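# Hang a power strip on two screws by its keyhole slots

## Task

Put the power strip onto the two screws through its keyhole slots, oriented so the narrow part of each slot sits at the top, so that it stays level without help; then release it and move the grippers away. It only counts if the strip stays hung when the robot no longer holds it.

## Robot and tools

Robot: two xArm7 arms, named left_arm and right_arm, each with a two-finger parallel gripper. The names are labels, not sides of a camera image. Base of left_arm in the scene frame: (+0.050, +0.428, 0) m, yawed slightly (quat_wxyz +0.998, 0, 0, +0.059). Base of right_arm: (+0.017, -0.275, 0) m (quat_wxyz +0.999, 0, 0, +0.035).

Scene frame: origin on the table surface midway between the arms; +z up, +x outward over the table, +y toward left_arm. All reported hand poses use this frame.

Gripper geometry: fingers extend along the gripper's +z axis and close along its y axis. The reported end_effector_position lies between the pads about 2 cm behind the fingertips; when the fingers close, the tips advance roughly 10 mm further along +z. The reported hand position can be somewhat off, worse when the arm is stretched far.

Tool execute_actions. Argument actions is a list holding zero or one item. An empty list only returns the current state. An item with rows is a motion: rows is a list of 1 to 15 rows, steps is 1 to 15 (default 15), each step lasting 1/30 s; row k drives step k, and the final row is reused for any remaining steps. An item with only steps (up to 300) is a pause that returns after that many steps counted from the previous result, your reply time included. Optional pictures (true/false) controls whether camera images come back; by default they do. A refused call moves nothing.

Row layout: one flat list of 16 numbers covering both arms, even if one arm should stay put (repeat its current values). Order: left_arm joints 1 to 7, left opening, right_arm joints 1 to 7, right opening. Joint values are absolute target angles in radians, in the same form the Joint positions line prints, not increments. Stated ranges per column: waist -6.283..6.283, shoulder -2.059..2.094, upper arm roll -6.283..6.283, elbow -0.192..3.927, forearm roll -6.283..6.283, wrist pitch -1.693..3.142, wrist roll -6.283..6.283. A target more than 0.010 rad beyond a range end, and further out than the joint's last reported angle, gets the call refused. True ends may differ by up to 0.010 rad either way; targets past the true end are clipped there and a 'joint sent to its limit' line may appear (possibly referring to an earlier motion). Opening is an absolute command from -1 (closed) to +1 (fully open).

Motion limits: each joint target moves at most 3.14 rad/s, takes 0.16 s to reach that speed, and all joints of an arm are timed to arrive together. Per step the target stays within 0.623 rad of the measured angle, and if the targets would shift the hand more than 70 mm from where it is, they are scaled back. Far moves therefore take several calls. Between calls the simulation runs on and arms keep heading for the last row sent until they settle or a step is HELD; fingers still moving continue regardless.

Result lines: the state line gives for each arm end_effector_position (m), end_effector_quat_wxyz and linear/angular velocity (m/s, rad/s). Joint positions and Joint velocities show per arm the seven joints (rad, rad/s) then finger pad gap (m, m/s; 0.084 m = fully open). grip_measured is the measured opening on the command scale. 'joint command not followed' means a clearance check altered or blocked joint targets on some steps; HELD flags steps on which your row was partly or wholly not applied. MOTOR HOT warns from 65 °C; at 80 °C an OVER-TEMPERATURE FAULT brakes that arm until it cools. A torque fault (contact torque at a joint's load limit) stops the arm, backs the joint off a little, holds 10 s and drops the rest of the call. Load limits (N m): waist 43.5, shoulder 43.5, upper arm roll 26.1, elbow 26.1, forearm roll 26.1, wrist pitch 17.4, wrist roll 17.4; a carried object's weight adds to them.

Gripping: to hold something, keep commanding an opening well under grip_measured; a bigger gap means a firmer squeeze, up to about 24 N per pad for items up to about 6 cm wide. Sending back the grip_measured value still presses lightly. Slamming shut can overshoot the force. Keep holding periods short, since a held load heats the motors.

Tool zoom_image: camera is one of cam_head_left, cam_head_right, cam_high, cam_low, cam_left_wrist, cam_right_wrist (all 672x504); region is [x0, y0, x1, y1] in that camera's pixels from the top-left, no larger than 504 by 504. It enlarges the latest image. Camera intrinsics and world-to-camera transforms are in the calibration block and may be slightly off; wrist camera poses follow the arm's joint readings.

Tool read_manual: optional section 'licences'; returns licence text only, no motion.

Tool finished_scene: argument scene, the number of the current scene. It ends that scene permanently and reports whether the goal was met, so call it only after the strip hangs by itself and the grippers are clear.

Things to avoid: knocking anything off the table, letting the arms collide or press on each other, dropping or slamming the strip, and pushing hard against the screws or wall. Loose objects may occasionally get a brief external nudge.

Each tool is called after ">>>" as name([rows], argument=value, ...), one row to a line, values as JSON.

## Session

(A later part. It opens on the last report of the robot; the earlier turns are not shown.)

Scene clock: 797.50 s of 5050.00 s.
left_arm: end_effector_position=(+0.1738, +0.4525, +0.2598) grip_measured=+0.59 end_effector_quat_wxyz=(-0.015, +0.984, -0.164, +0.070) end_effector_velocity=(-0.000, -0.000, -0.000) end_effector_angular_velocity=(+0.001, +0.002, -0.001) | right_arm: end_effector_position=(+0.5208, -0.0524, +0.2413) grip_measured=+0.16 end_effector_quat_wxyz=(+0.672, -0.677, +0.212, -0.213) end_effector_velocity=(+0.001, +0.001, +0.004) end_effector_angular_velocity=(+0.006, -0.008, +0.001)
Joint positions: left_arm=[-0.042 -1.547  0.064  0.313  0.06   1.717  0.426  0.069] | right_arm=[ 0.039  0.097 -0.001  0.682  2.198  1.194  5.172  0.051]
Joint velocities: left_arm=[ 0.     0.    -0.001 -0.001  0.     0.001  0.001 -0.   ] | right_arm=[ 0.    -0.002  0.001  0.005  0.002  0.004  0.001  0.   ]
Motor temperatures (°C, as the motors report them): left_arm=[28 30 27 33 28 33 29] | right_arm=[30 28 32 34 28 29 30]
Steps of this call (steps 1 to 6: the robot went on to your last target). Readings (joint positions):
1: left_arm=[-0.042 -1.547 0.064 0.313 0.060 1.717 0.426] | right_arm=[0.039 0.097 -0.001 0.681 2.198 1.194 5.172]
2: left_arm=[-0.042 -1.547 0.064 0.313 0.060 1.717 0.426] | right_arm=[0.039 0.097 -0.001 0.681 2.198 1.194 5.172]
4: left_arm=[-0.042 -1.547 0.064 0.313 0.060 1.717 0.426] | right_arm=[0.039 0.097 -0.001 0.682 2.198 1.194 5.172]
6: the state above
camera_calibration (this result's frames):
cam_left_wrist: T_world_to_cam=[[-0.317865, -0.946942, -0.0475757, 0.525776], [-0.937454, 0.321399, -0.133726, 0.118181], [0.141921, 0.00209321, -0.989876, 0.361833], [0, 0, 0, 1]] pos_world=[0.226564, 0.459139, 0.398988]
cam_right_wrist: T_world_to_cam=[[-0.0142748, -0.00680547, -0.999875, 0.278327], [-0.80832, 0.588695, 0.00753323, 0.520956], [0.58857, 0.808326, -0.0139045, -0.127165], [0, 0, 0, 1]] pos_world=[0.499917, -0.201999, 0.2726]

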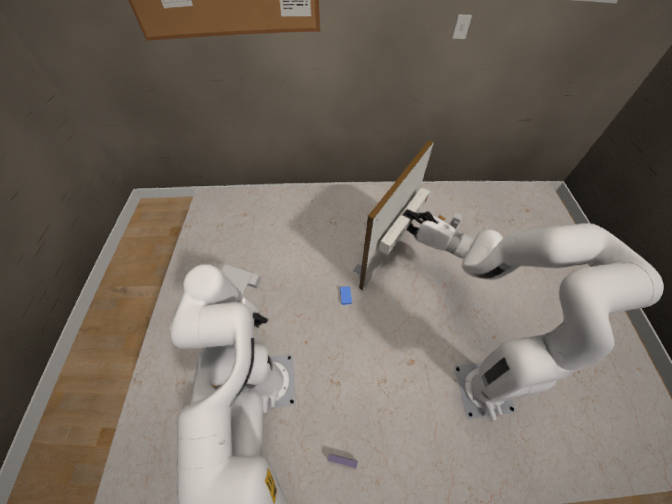

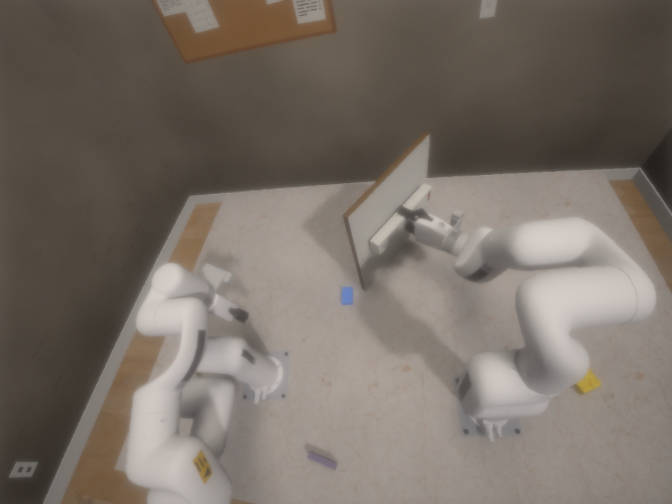

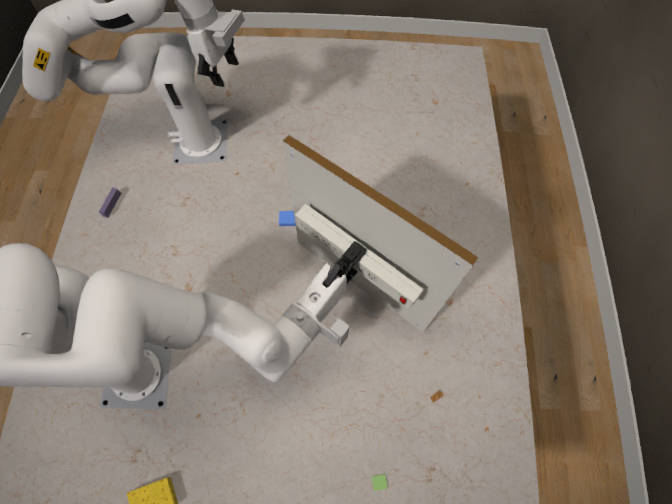

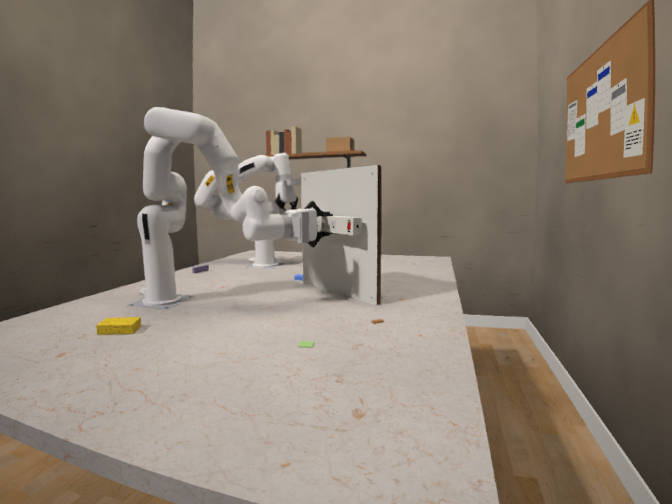

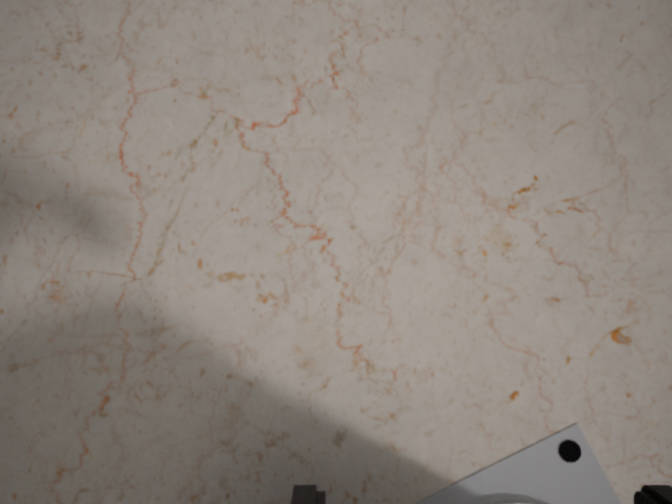

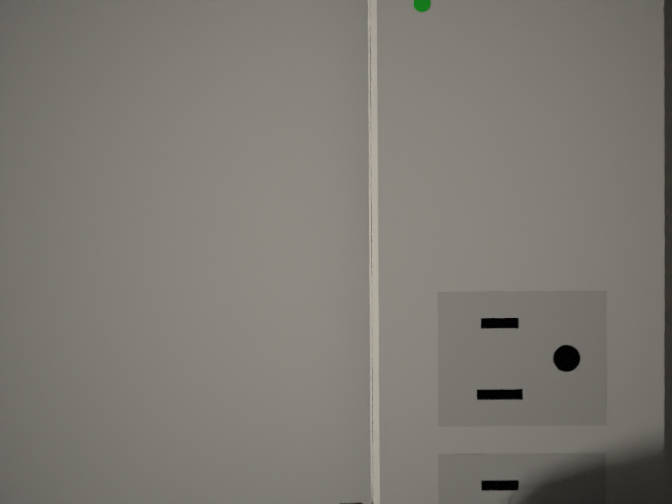

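>>> execute_actions([
  {"rows":[[-0.042,-1.547,0.064,0.313,0.06,1.717,0.426,0.6,0.046,0.102,0,0.688,2.203,1.191,5.172,-1],[-0.042,-1.547,0.064,0.313,0.06,1.717,0.426,0.6,0.046,0.102,0,0.688,2.203,1.191,5.172,-1],[-0.042,-1.547,0.064,0.313,0.06,1.717,0.426,0.6,0.046,0.102,0,0.688,2.203,1.191,5.172,-1],[-0.042,-1.547,0.064,0.313,0.06,1.717,0.426,0.6,0.046,0.102,0,0.688,2.203,1.191,5.172,-1],[-0.042,-1.547,0.064,0.313,0.06,1.717,0.426,0.6,0.052,0.106,0,0.694,2.208,1.188,5.172,-1]],"steps":15},
])

>>> zoom_image(camera="cam_head_left", region=[350,160,450,260])

Scene clock: 803.97 s of 5050.00 s.
left_arm: end_effector_position=(+0.1738, +0.4525, +0.2598) grip_measured=+0.59 end_effector_quat_wxyz=(-0.015, +0.984, -0.164, +0.070) end_effector_velocity=(-0.000, +0.000, -0.001) end_effector_angular_velocity=(+0.001, +0.003, +0.001) | right_arm: end_effector_position=(+0.5228, -0.0471, +0.2412) grip_measured=+0.15 end_effector_quat_wxyz=(+0.673, -0.677, +0.212, -0.212) end_effector_velocity=(+0.001, +0.002, +0.000) end_effector_angular_velocity=(-0.001, -0.001, +0.002)
Joint positions: left_arm=[-0.042 -1.547  0.064  0.313  0.06   1.717  0.426  0.069] | right_arm=[ 0.052  0.106 -0.     0.693  2.208  1.188  5.172  0.051]
Joint velocities: left_arm=[ 0.001  0.    -0.001 -0.001  0.     0.001  0.    -0.   ] | right_arm=[ 0.002  0.003  0.001  0.005  0.001 -0.002 -0.001  0.   ]
Motor temperatures (°C, as the motors report them): left_arm=[28 30 27 33 28 33 29] | right_arm=[30 29 32 34 28 29 30]
Steps of this call (steps 1 to 15: the robot went on to your last target; steps 16 to 90: nothing new was sent; then 2.97 s passed at rest; steps 91 to 105: all 15 steps of this action). Readings (joint positions):
91: left_arm=[-0.042 -1.547 0.064 0.313 0.060 1.717 0.426] | right_arm=[0.040 0.097 -0.000 0.682 2.198 1.195 5.172]
92: left_arm=[-0.042 -1.547 0.064 0.313 0.060 1.717 0.426] | right_arm=[0.041 0.098 -0.000 0.683 2.199 1.194 5.172]
94: left_arm=[-0.042 -1.547 0.064 0.313 0.060 1.717 0.426] | right_arm=[0.044 0.100 -0.000 0.686 2.201 1.193 5.172]
98: left_arm=[-0.042 -1.547 0.064 0.313 0.060 1.717 0.426] | right_arm=[0.049 0.104 -0.000 0.690 2.206 1.190 5.172]
105: the state above
camera_calibration (this result's frames):
cam_left_wrist: T_world_to_cam=[[-0.317865, -0.946942, -0.0475758, 0.525776], [-0.937454, 0.321399, -0.133726, 0.118181], [0.141922, 0.00209329, -0.989876, 0.361833], [0, 0, 0, 1]] pos_world=[0.226563, 0.459139, 0.398988]
cam_right_wrist: T_world_to_cam=[[-0.0157389, -0.00563592, -0.99986, 0.279123], [-0.809783, 0.586654, 0.00944009, 0.519681], [0.586518, 0.809818, -0.0137972, -0.131447], [0, 0, 0, 1]] pos_world=[0.502318, -0.196851, 0.272364]

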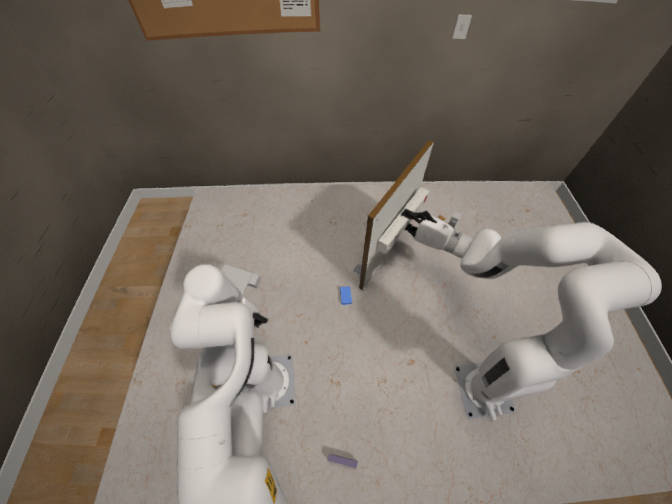

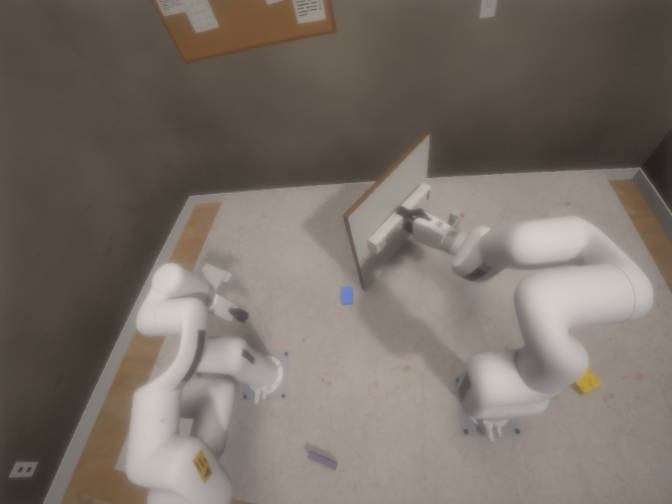

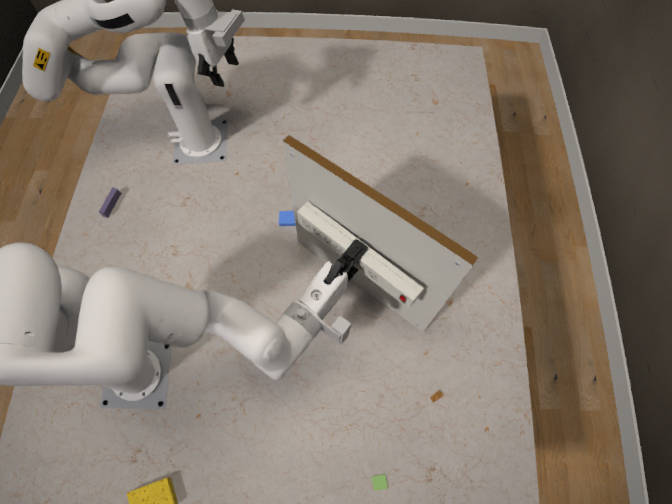

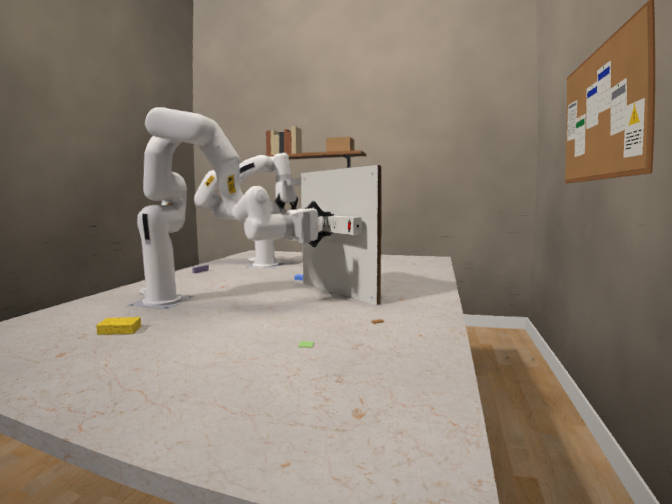

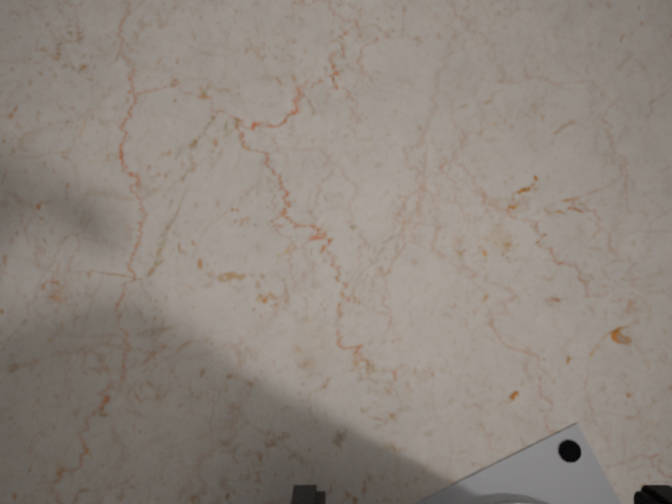

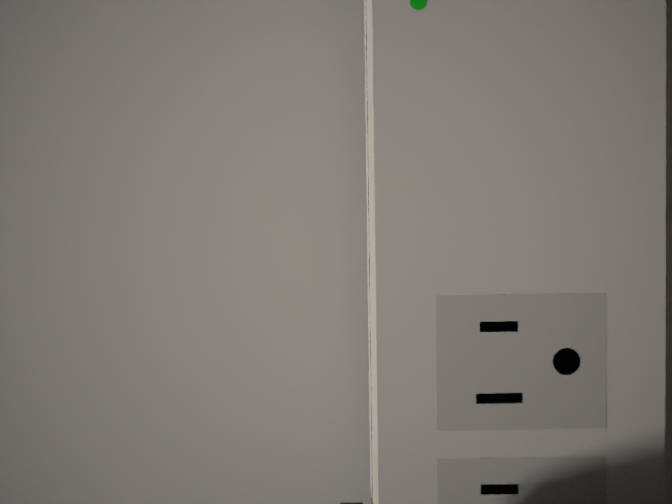

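Region (350, 160, 450, 260) of cam_head_left's 672x504 image, scaled by 5.040, with more detail than that image has.

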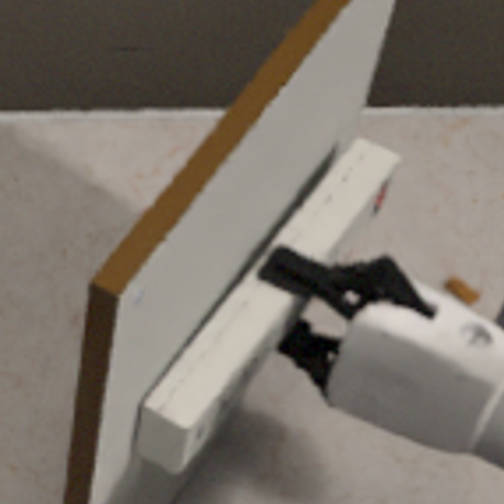

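>>> execute_actions([
  {"rows":[[-0.042,-1.547,0.064,0.313,0.06,1.717,0.426,0.6,0.055,0.103,0,0.69,2.211,1.187,5.172,-1]],"steps":15},
])

>>> zoom_image(camera="cam_head_left", region=[350,160,450,260])

>>> zoom_image(camera="cam_low", region=[320,190,390,250])

Scene clock: 811.73 s of 5050.00 s.
left_arm: end_effector_position=(+0.1738, +0.4525, +0.2598) grip_measured=+0.59 end_effector_quat_wxyz=(-0.015, +0.984, -0.164, +0.070) end_effector_velocity=(+0.000, -0.000, +0.000) end_effector_angular_velocity=(-0.001, -0.001, -0.001) | right_arm: end_effector_position=(+0.5219, -0.0459, +0.2419) grip_measured=+0.15 end_effector_quat_wxyz=(+0.673, -0.676, +0.212, -0.212) end_effector_velocity=(-0.001, -0.002, -0.003) end_effector_angular_velocity=(-0.002, +0.007, -0.004)
Joint positions: left_arm=[-0.042 -1.547  0.064  0.313  0.06   1.717  0.426  0.069] | right_arm=[0.055 0.103 0.    0.691 2.211 1.187 5.172 0.051]
Joint velocities: left_arm=[-0. -0.  0.  0. -0.  0.  0.  0.] | right_arm=[-0.001  0.001 -0.002 -0.004 -0.    -0.001  0.     0.   ]
Motor temperatures (°C, as the motors report them): left_arm=[28 30 27 33 28 33 29] | right_arm=[30 29 32 34 28 29 30]
Steps of this call (steps 1 to 15: the robot went on to your last target; steps 16 to 90: nothing new was sent; then 4.27 s passed at rest; steps 91 to 105: all 15 steps of this action). Readings (joint positions):
91: left_arm=[-0.042 -1.547 0.064 0.313 0.060 1.717 0.426] | right_arm=[0.052 0.106 0.000 0.694 2.208 1.188 5.172]
92: left_arm=[-0.042 -1.547 0.064 0.313 0.060 1.717 0.426] | right_arm=[0.053 0.105 -0.000 0.693 2.209 1.188 5.172]
94: left_arm=[-0.042 -1.547 0.064 0.313 0.060 1.717 0.426] | right_arm=[0.054 0.104 -0.001 0.693 2.210 1.187 5.172]
98: left_arm=[-0.042 -1.547 0.064 0.313 0.060 1.717 0.426] | right_arm=[0.055 0.102 0.000 0.693 2.211 1.188 5.172]
105: the state above
camera_calibration (this result's frames):
cam_left_wrist: T_world_to_cam=[[-0.317865, -0.946942, -0.0475755, 0.525776], [-0.937454, 0.321399, -0.133726, 0.118181], [0.141921, 0.00209311, -0.989876, 0.361833], [0, 0, 0, 1]] pos_world=[0.226564, 0.459139, 0.398988]
cam_right_wrist: T_world_to_cam=[[-0.0155452, -0.00440276, -0.999869, 0.279746], [-0.809919, 0.586456, 0.0100096, 0.518187], [0.586336, 0.809969, -0.0126824, -0.13203], [0, 0, 0, 1]] pos_world=[0.501452, -0.195722, 0.272849]

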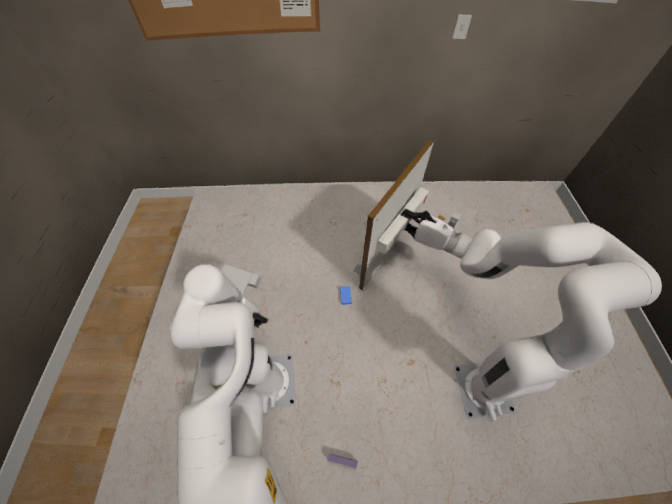

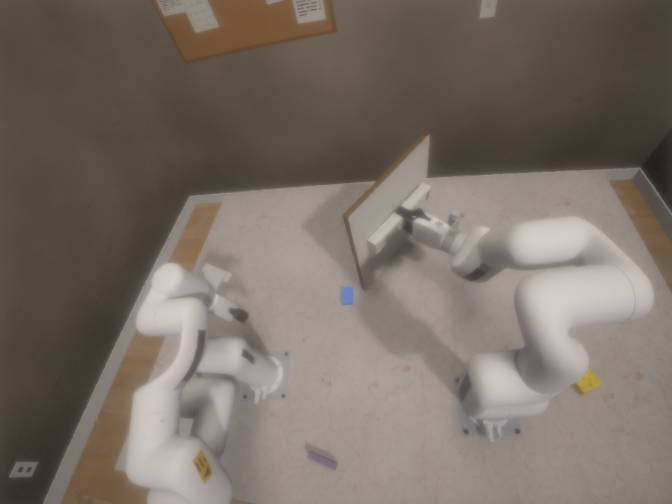

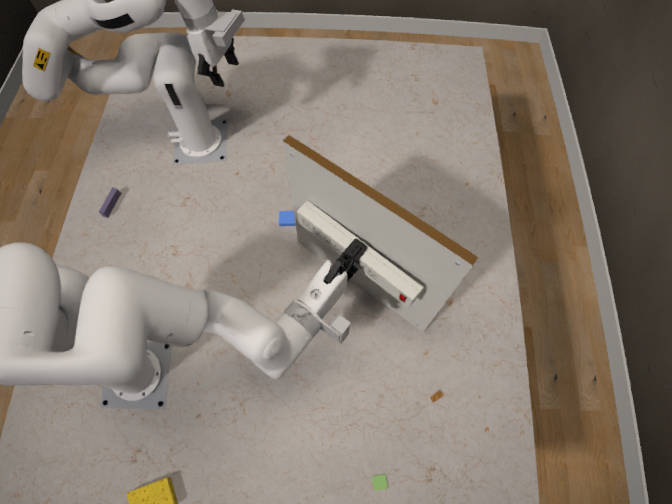

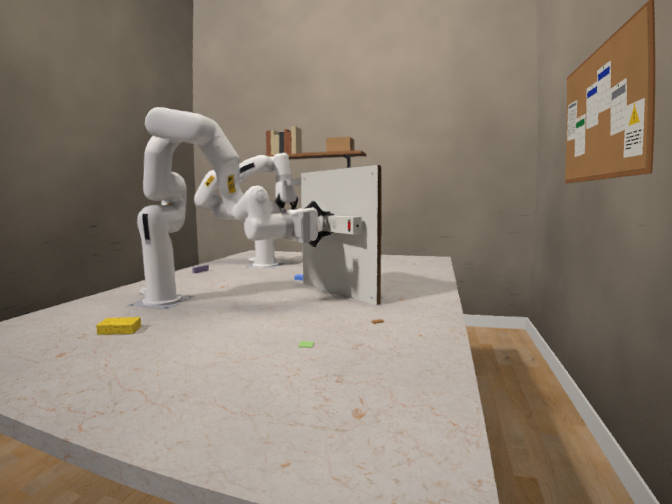

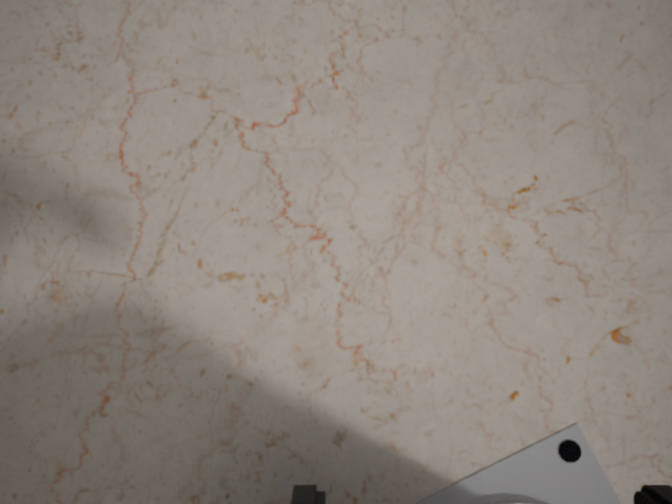

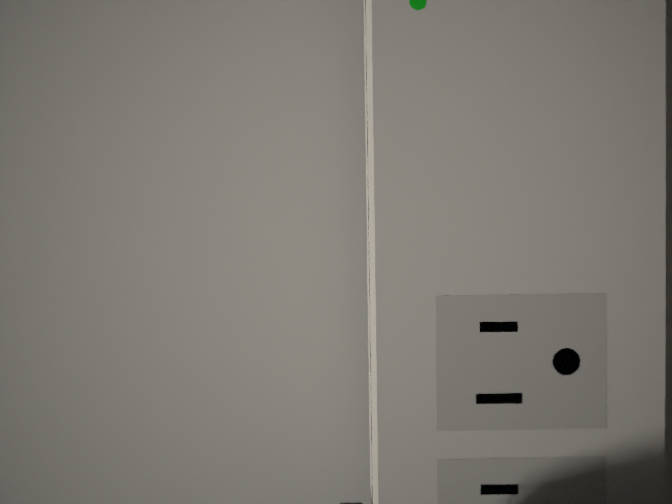

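Region (350, 160, 450, 260) of cam_head_left's 672x504 image, scaled by 5.040, with more detail than that image has.

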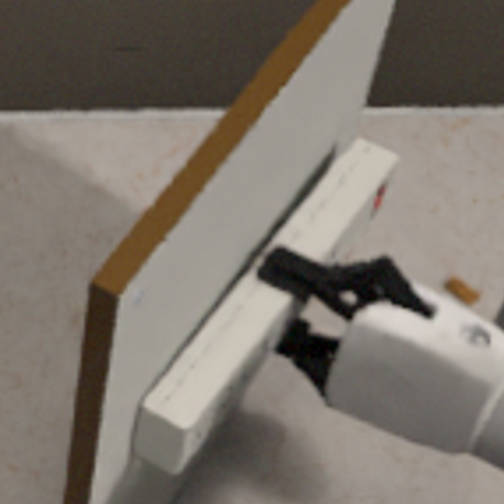

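Region (320, 190, 390, 250) of cam_low's 672x504 image, scaled by 7.200, with more detail than that image has; it fills the top 432 rows of this view, and the rest is white.

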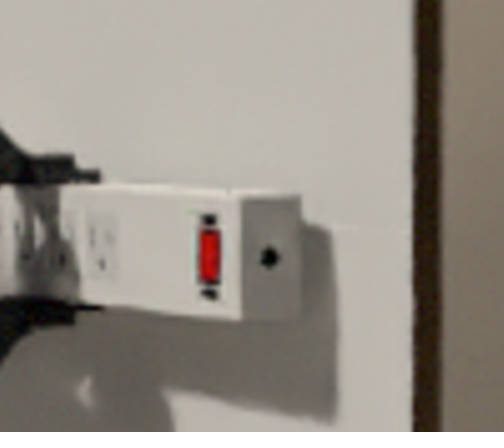

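>>> execute_actions([
  {"rows":[[-0.042,-1.547,0.064,0.313,0.06,1.717,0.426,0.6,0.055,0.103,0,0.69,2.211,1.187,5.165,-1],[-0.042,-1.547,0.064,0.313,0.06,1.717,0.426,0.6,0.055,0.103,0,0.69,2.211,1.187,5.165,-1],[-0.042,-1.547,0.064,0.313,0.06,1.717,0.426,0.6,0.055,0.103,0,0.69,2.211,1.187,5.165,-1],[-0.042,-1.547,0.064,0.313,0.06,1.717,0.426,0.6,0.055,0.103,0,0.69,2.211,1.187,5.157,-1]],"steps":15},
])

>>> zoom_image(camera="cam_head_left", region=[350,160,450,260])

Scene clock: 820.70 s of 5050.00 s.
left_arm: end_effector_position=(+0.1738, +0.4525, +0.2598) grip_measured=+0.59 end_effector_quat_wxyz=(-0.015, +0.984, -0.164, +0.070) end_effector_velocity=(+0.000, -0.000, -0.000) end_effector_angular_velocity=(-0.001, -0.001, -0.001) | right_arm: end_effector_position=(+0.5217, -0.0460, +0.2415) grip_measured=+0.15 end_effector_quat_wxyz=(+0.671, -0.678, +0.207, -0.216) end_effector_velocity=(+0.000, -0.000, +0.001) end_effector_angular_velocity=(-0.001, -0.003, -0.001)
Joint positions: left_arm=[-0.042 -1.547  0.064  0.313  0.06   1.717  0.426  0.069] | right_arm=[ 0.055  0.103 -0.     0.69   2.211  1.187  5.157  0.051]
Joint velocities: left_arm=[-0.    -0.001  0.001 -0.    -0.    -0.001  0.001 -0.   ] | right_arm=[-0.001 -0.001  0.001  0.     0.001 -0.001 -0.002 -0.   ]
Motor temperatures (°C, as the motors report them): left_arm=[28 30 27 33 28 33 29] | right_arm=[30 29 32 34 28 29 30]
Steps of this call (steps 1 to 15: the robot went on to your last target; steps 16 to 90: nothing new was sent; then 5.47 s passed at rest; steps 91 to 105: all 15 steps of this action). Readings (joint positions):
91: left_arm=[-0.042 -1.547 0.064 0.313 0.060 1.717 0.426] | right_arm=[0.055 0.103 -0.000 0.690 2.211 1.187 5.172]
92: left_arm=[-0.042 -1.547 0.064 0.313 0.060 1.717 0.426] | right_arm=[0.055 0.103 -0.000 0.690 2.211 1.187 5.170]
94: left_arm=[-0.042 -1.547 0.064 0.313 0.060 1.717 0.426] | right_arm=[0.055 0.103 -0.000 0.690 2.211 1.187 5.167]
98: left_arm=[-0.042 -1.547 0.064 0.313 0.060 1.717 0.426] | right_arm=[0.055 0.103 0.000 0.690 2.211 1.187 5.159]
105: the state above
camera_calibration (this result's frames):
cam_left_wrist: T_world_to_cam=[[-0.317865, -0.946942, -0.0475756, 0.525776], [-0.937454, 0.321399, -0.133726, 0.118181], [0.141921, 0.0020932, -0.989876, 0.361833], [0, 0, 0, 1]] pos_world=[0.226563, 0.459139, 0.398988]
cam_right_wrist: T_world_to_cam=[[-0.00428862, -0.0131215, -0.999905, 0.273085], [-0.809887, 0.586571, -0.00422381, 0.521562], [0.586571, 0.809791, -0.0131425, -0.131888], [0, 0, 0, 1]] pos_world=[0.500939, -0.195548, 0.273529]

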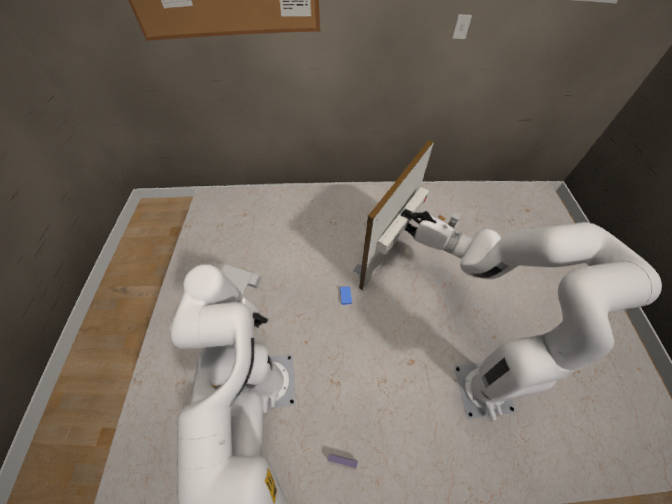

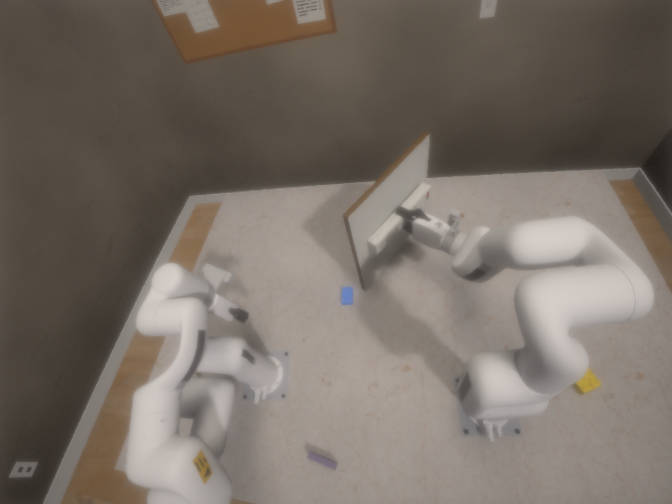

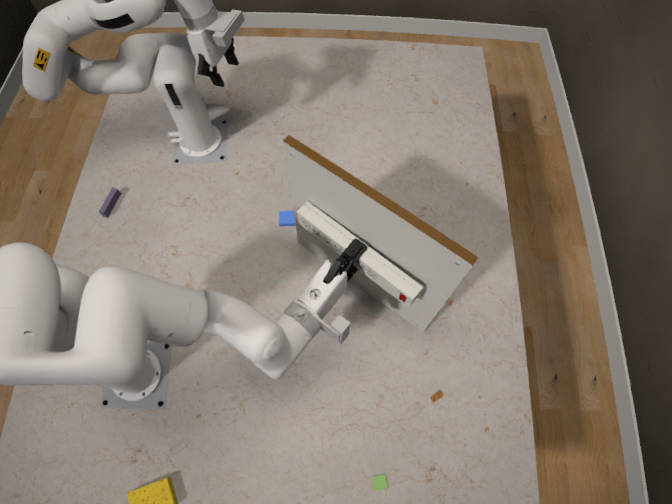

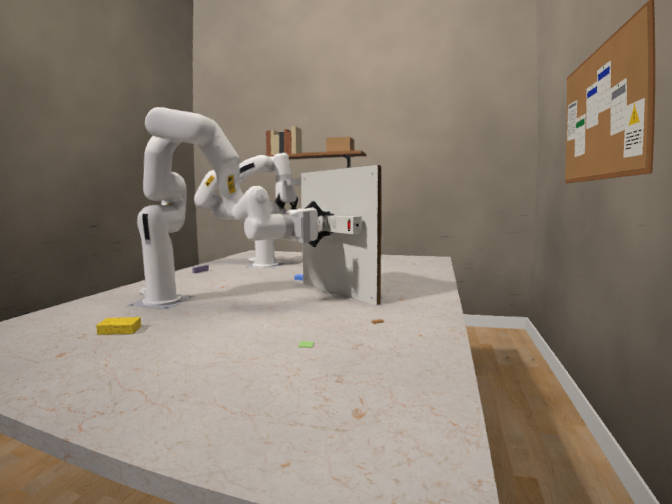

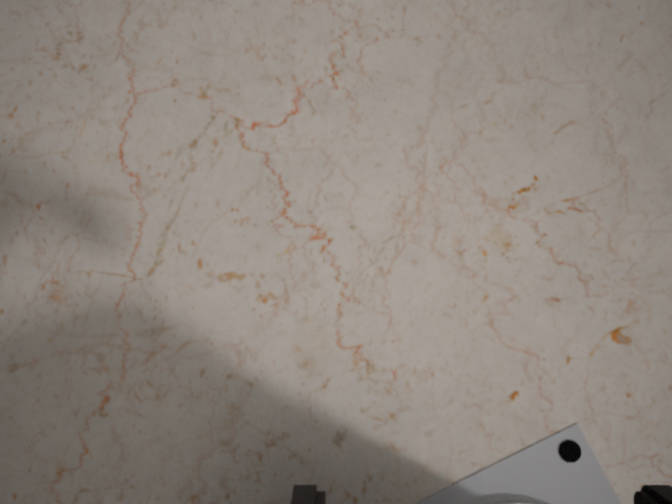

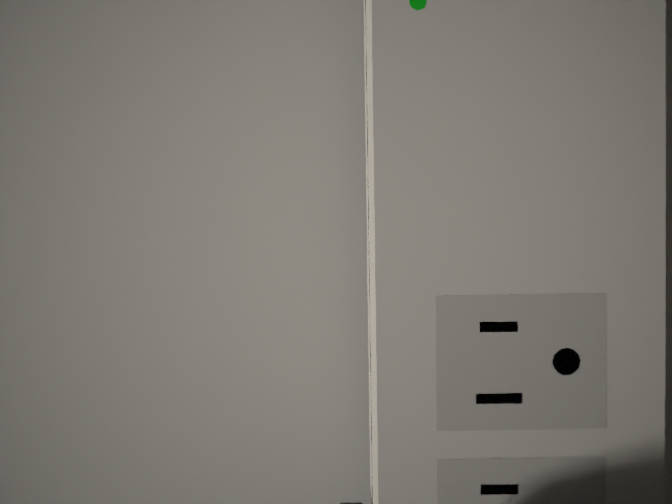

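Region (350, 160, 450, 260) of cam_head_left's 672x504 image, scaled by 5.040, with more detail than that image has.

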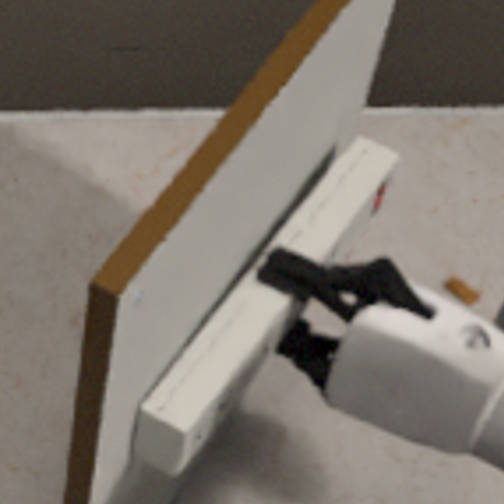

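>>> execute_actions([
  {"rows":[[-0.042,-1.547,0.064,0.313,0.06,1.717,0.426,0.6,0.058,0.114,0,0.704,2.203,1.189,5.16,-1]],"steps":15},
])

>>> zoom_image(camera="cam_head_left", region=[350,160,450,260])

>>> zoom_image(camera="cam_high", region=[280,180,450,320])

Scene clock: 828.00 s of 5050.00 s.
left_arm: end_effector_position=(+0.1738, +0.4525, +0.2598) grip_measured=+0.59 end_effector_quat_wxyz=(-0.015, +0.984, -0.164, +0.070) end_effector_velocity=(-0.000, -0.000, -0.001) end_effector_angular_velocity=(-0.000, +0.003, +0.000) | right_arm: end_effector_position=(+0.5238, -0.0431, +0.2417) grip_measured=+0.15 end_effector_quat_wxyz=(+0.672, -0.679, +0.203, -0.214) end_effector_velocity=(-0.000, +0.001, -0.000) end_effector_angular_velocity=(-0.001, -0.001, +0.002)
Joint positions: left_arm=[-0.042 -1.547  0.064  0.313  0.06   1.717  0.426  0.069] | right_arm=[ 0.058  0.114 -0.     0.704  2.203  1.189  5.16   0.051]
Joint velocities: left_arm=[ 0.     0.001  0.    -0.001 -0.     0.001 -0.     0.   ] | right_arm=[ 0.001  0.001  0.001  0.002 -0.001 -0.    -0.    -0.   ]
Motor temperatures (°C, as the motors report them): left_arm=[28 30 27 33 28 33 29] | right_arm=[30 29 32 34 28 29 30]
Steps of this call (steps 1 to 15: the robot went on to your last target; steps 16 to 90: nothing new was sent; then 3.80 s passed at rest; steps 91 to 105: all 15 steps of this action). Readings (joint positions):
91: left_arm=[-0.042 -1.547 0.064 0.313 0.060 1.717 0.426] | right_arm=[0.055 0.103 -0.000 0.690 2.211 1.187 5.157]
92: left_arm=[-0.042 -1.547 0.064 0.313 0.060 1.717 0.426] | right_arm=[0.055 0.105 -0.000 0.692 2.209 1.187 5.158]
94: left_arm=[-0.042 -1.547 0.064 0.313 0.060 1.717 0.426] | right_arm=[0.057 0.110 -0.000 0.699 2.206 1.188 5.159]
98: left_arm=[-0.042 -1.547 0.064 0.313 0.060 1.717 0.426] | right_arm=[0.058 0.113 -0.000 0.703 2.204 1.189 5.160]
105: the state above
camera_calibration (this result's frames):
cam_left_wrist: T_world_to_cam=[[-0.317865, -0.946942, -0.0475754, 0.525776], [-0.937454, 0.321399, -0.133726, 0.118181], [0.141921, 0.002093, -0.989876, 0.361833], [0, 0, 0, 1]] pos_world=[0.226564, 0.459139, 0.398988]
cam_right_wrist: T_world_to_cam=[[-0.00189825, -0.014117, -0.999899, 0.271996], [-0.815756, 0.578358, -0.00661684, 0.524856], [0.578393, 0.815661, -0.0126139, -0.131086], [0, 0, 0, 1]] pos_world=[0.50449, -0.192793, 0.273788]

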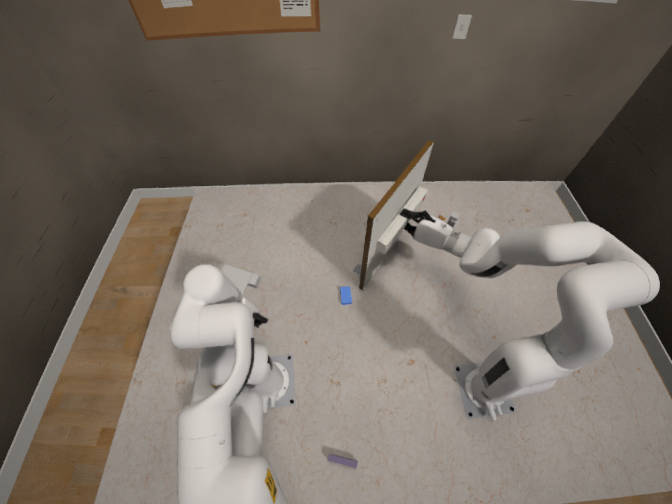

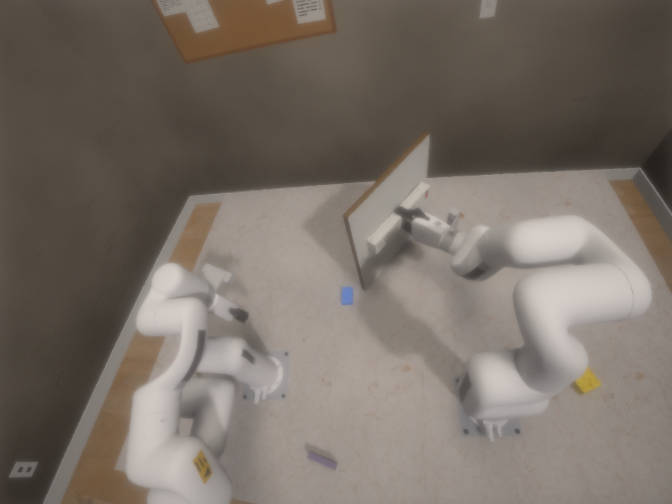

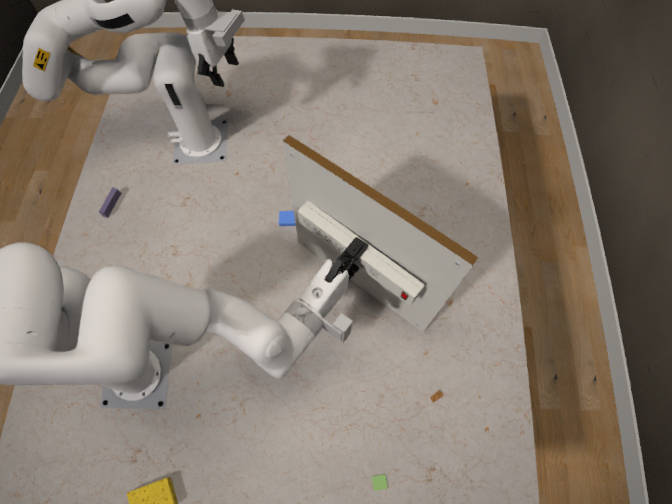

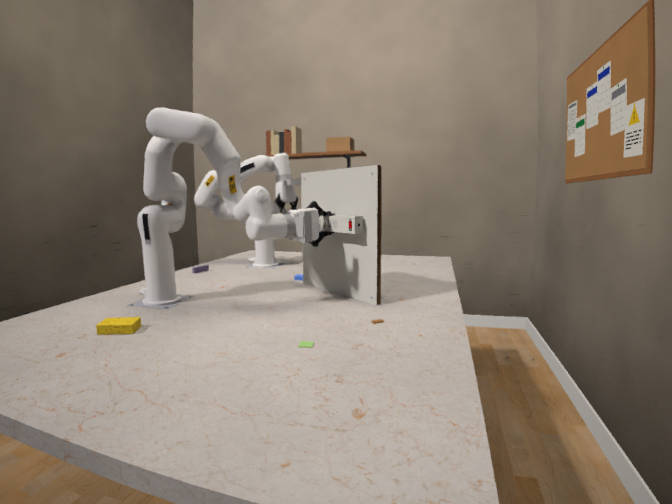

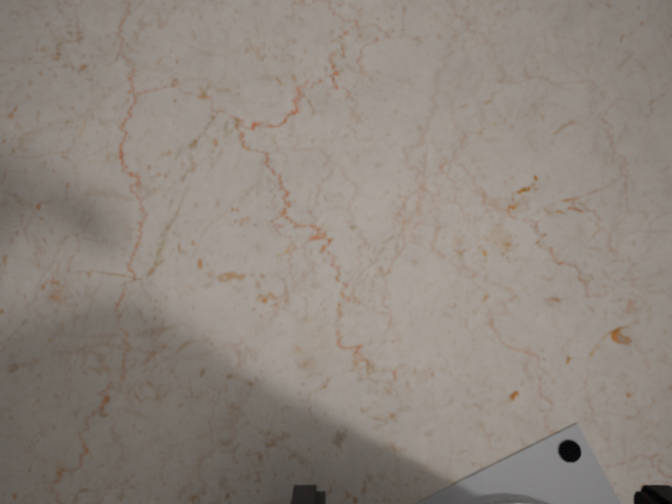

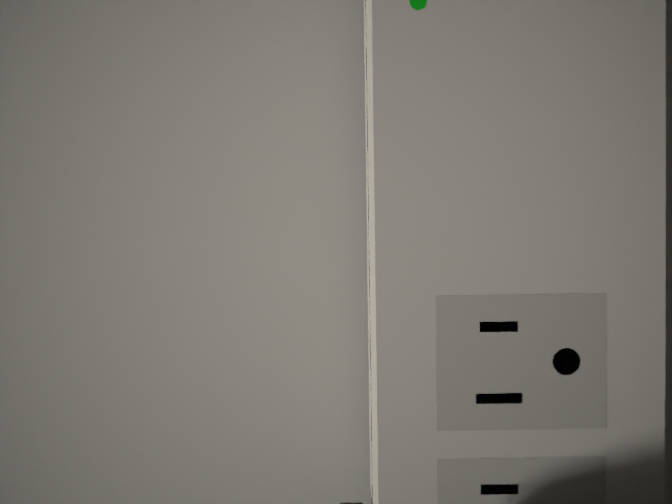

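Region (350, 160, 450, 260) of cam_head_left's 672x504 image, scaled by 5.040, with more detail than that image has.

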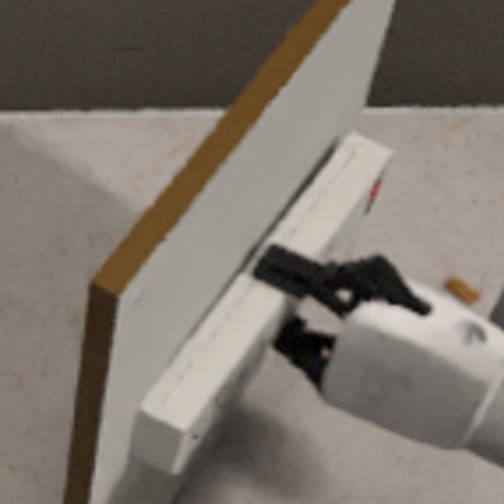

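Region (280, 180, 450, 320) of cam_high's 672x504 image, scaled by 2.965, with more detail than that image has; it fills the top 415 rows of this view, and the rest is white.

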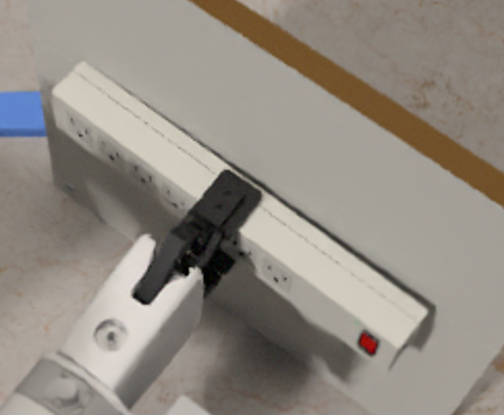

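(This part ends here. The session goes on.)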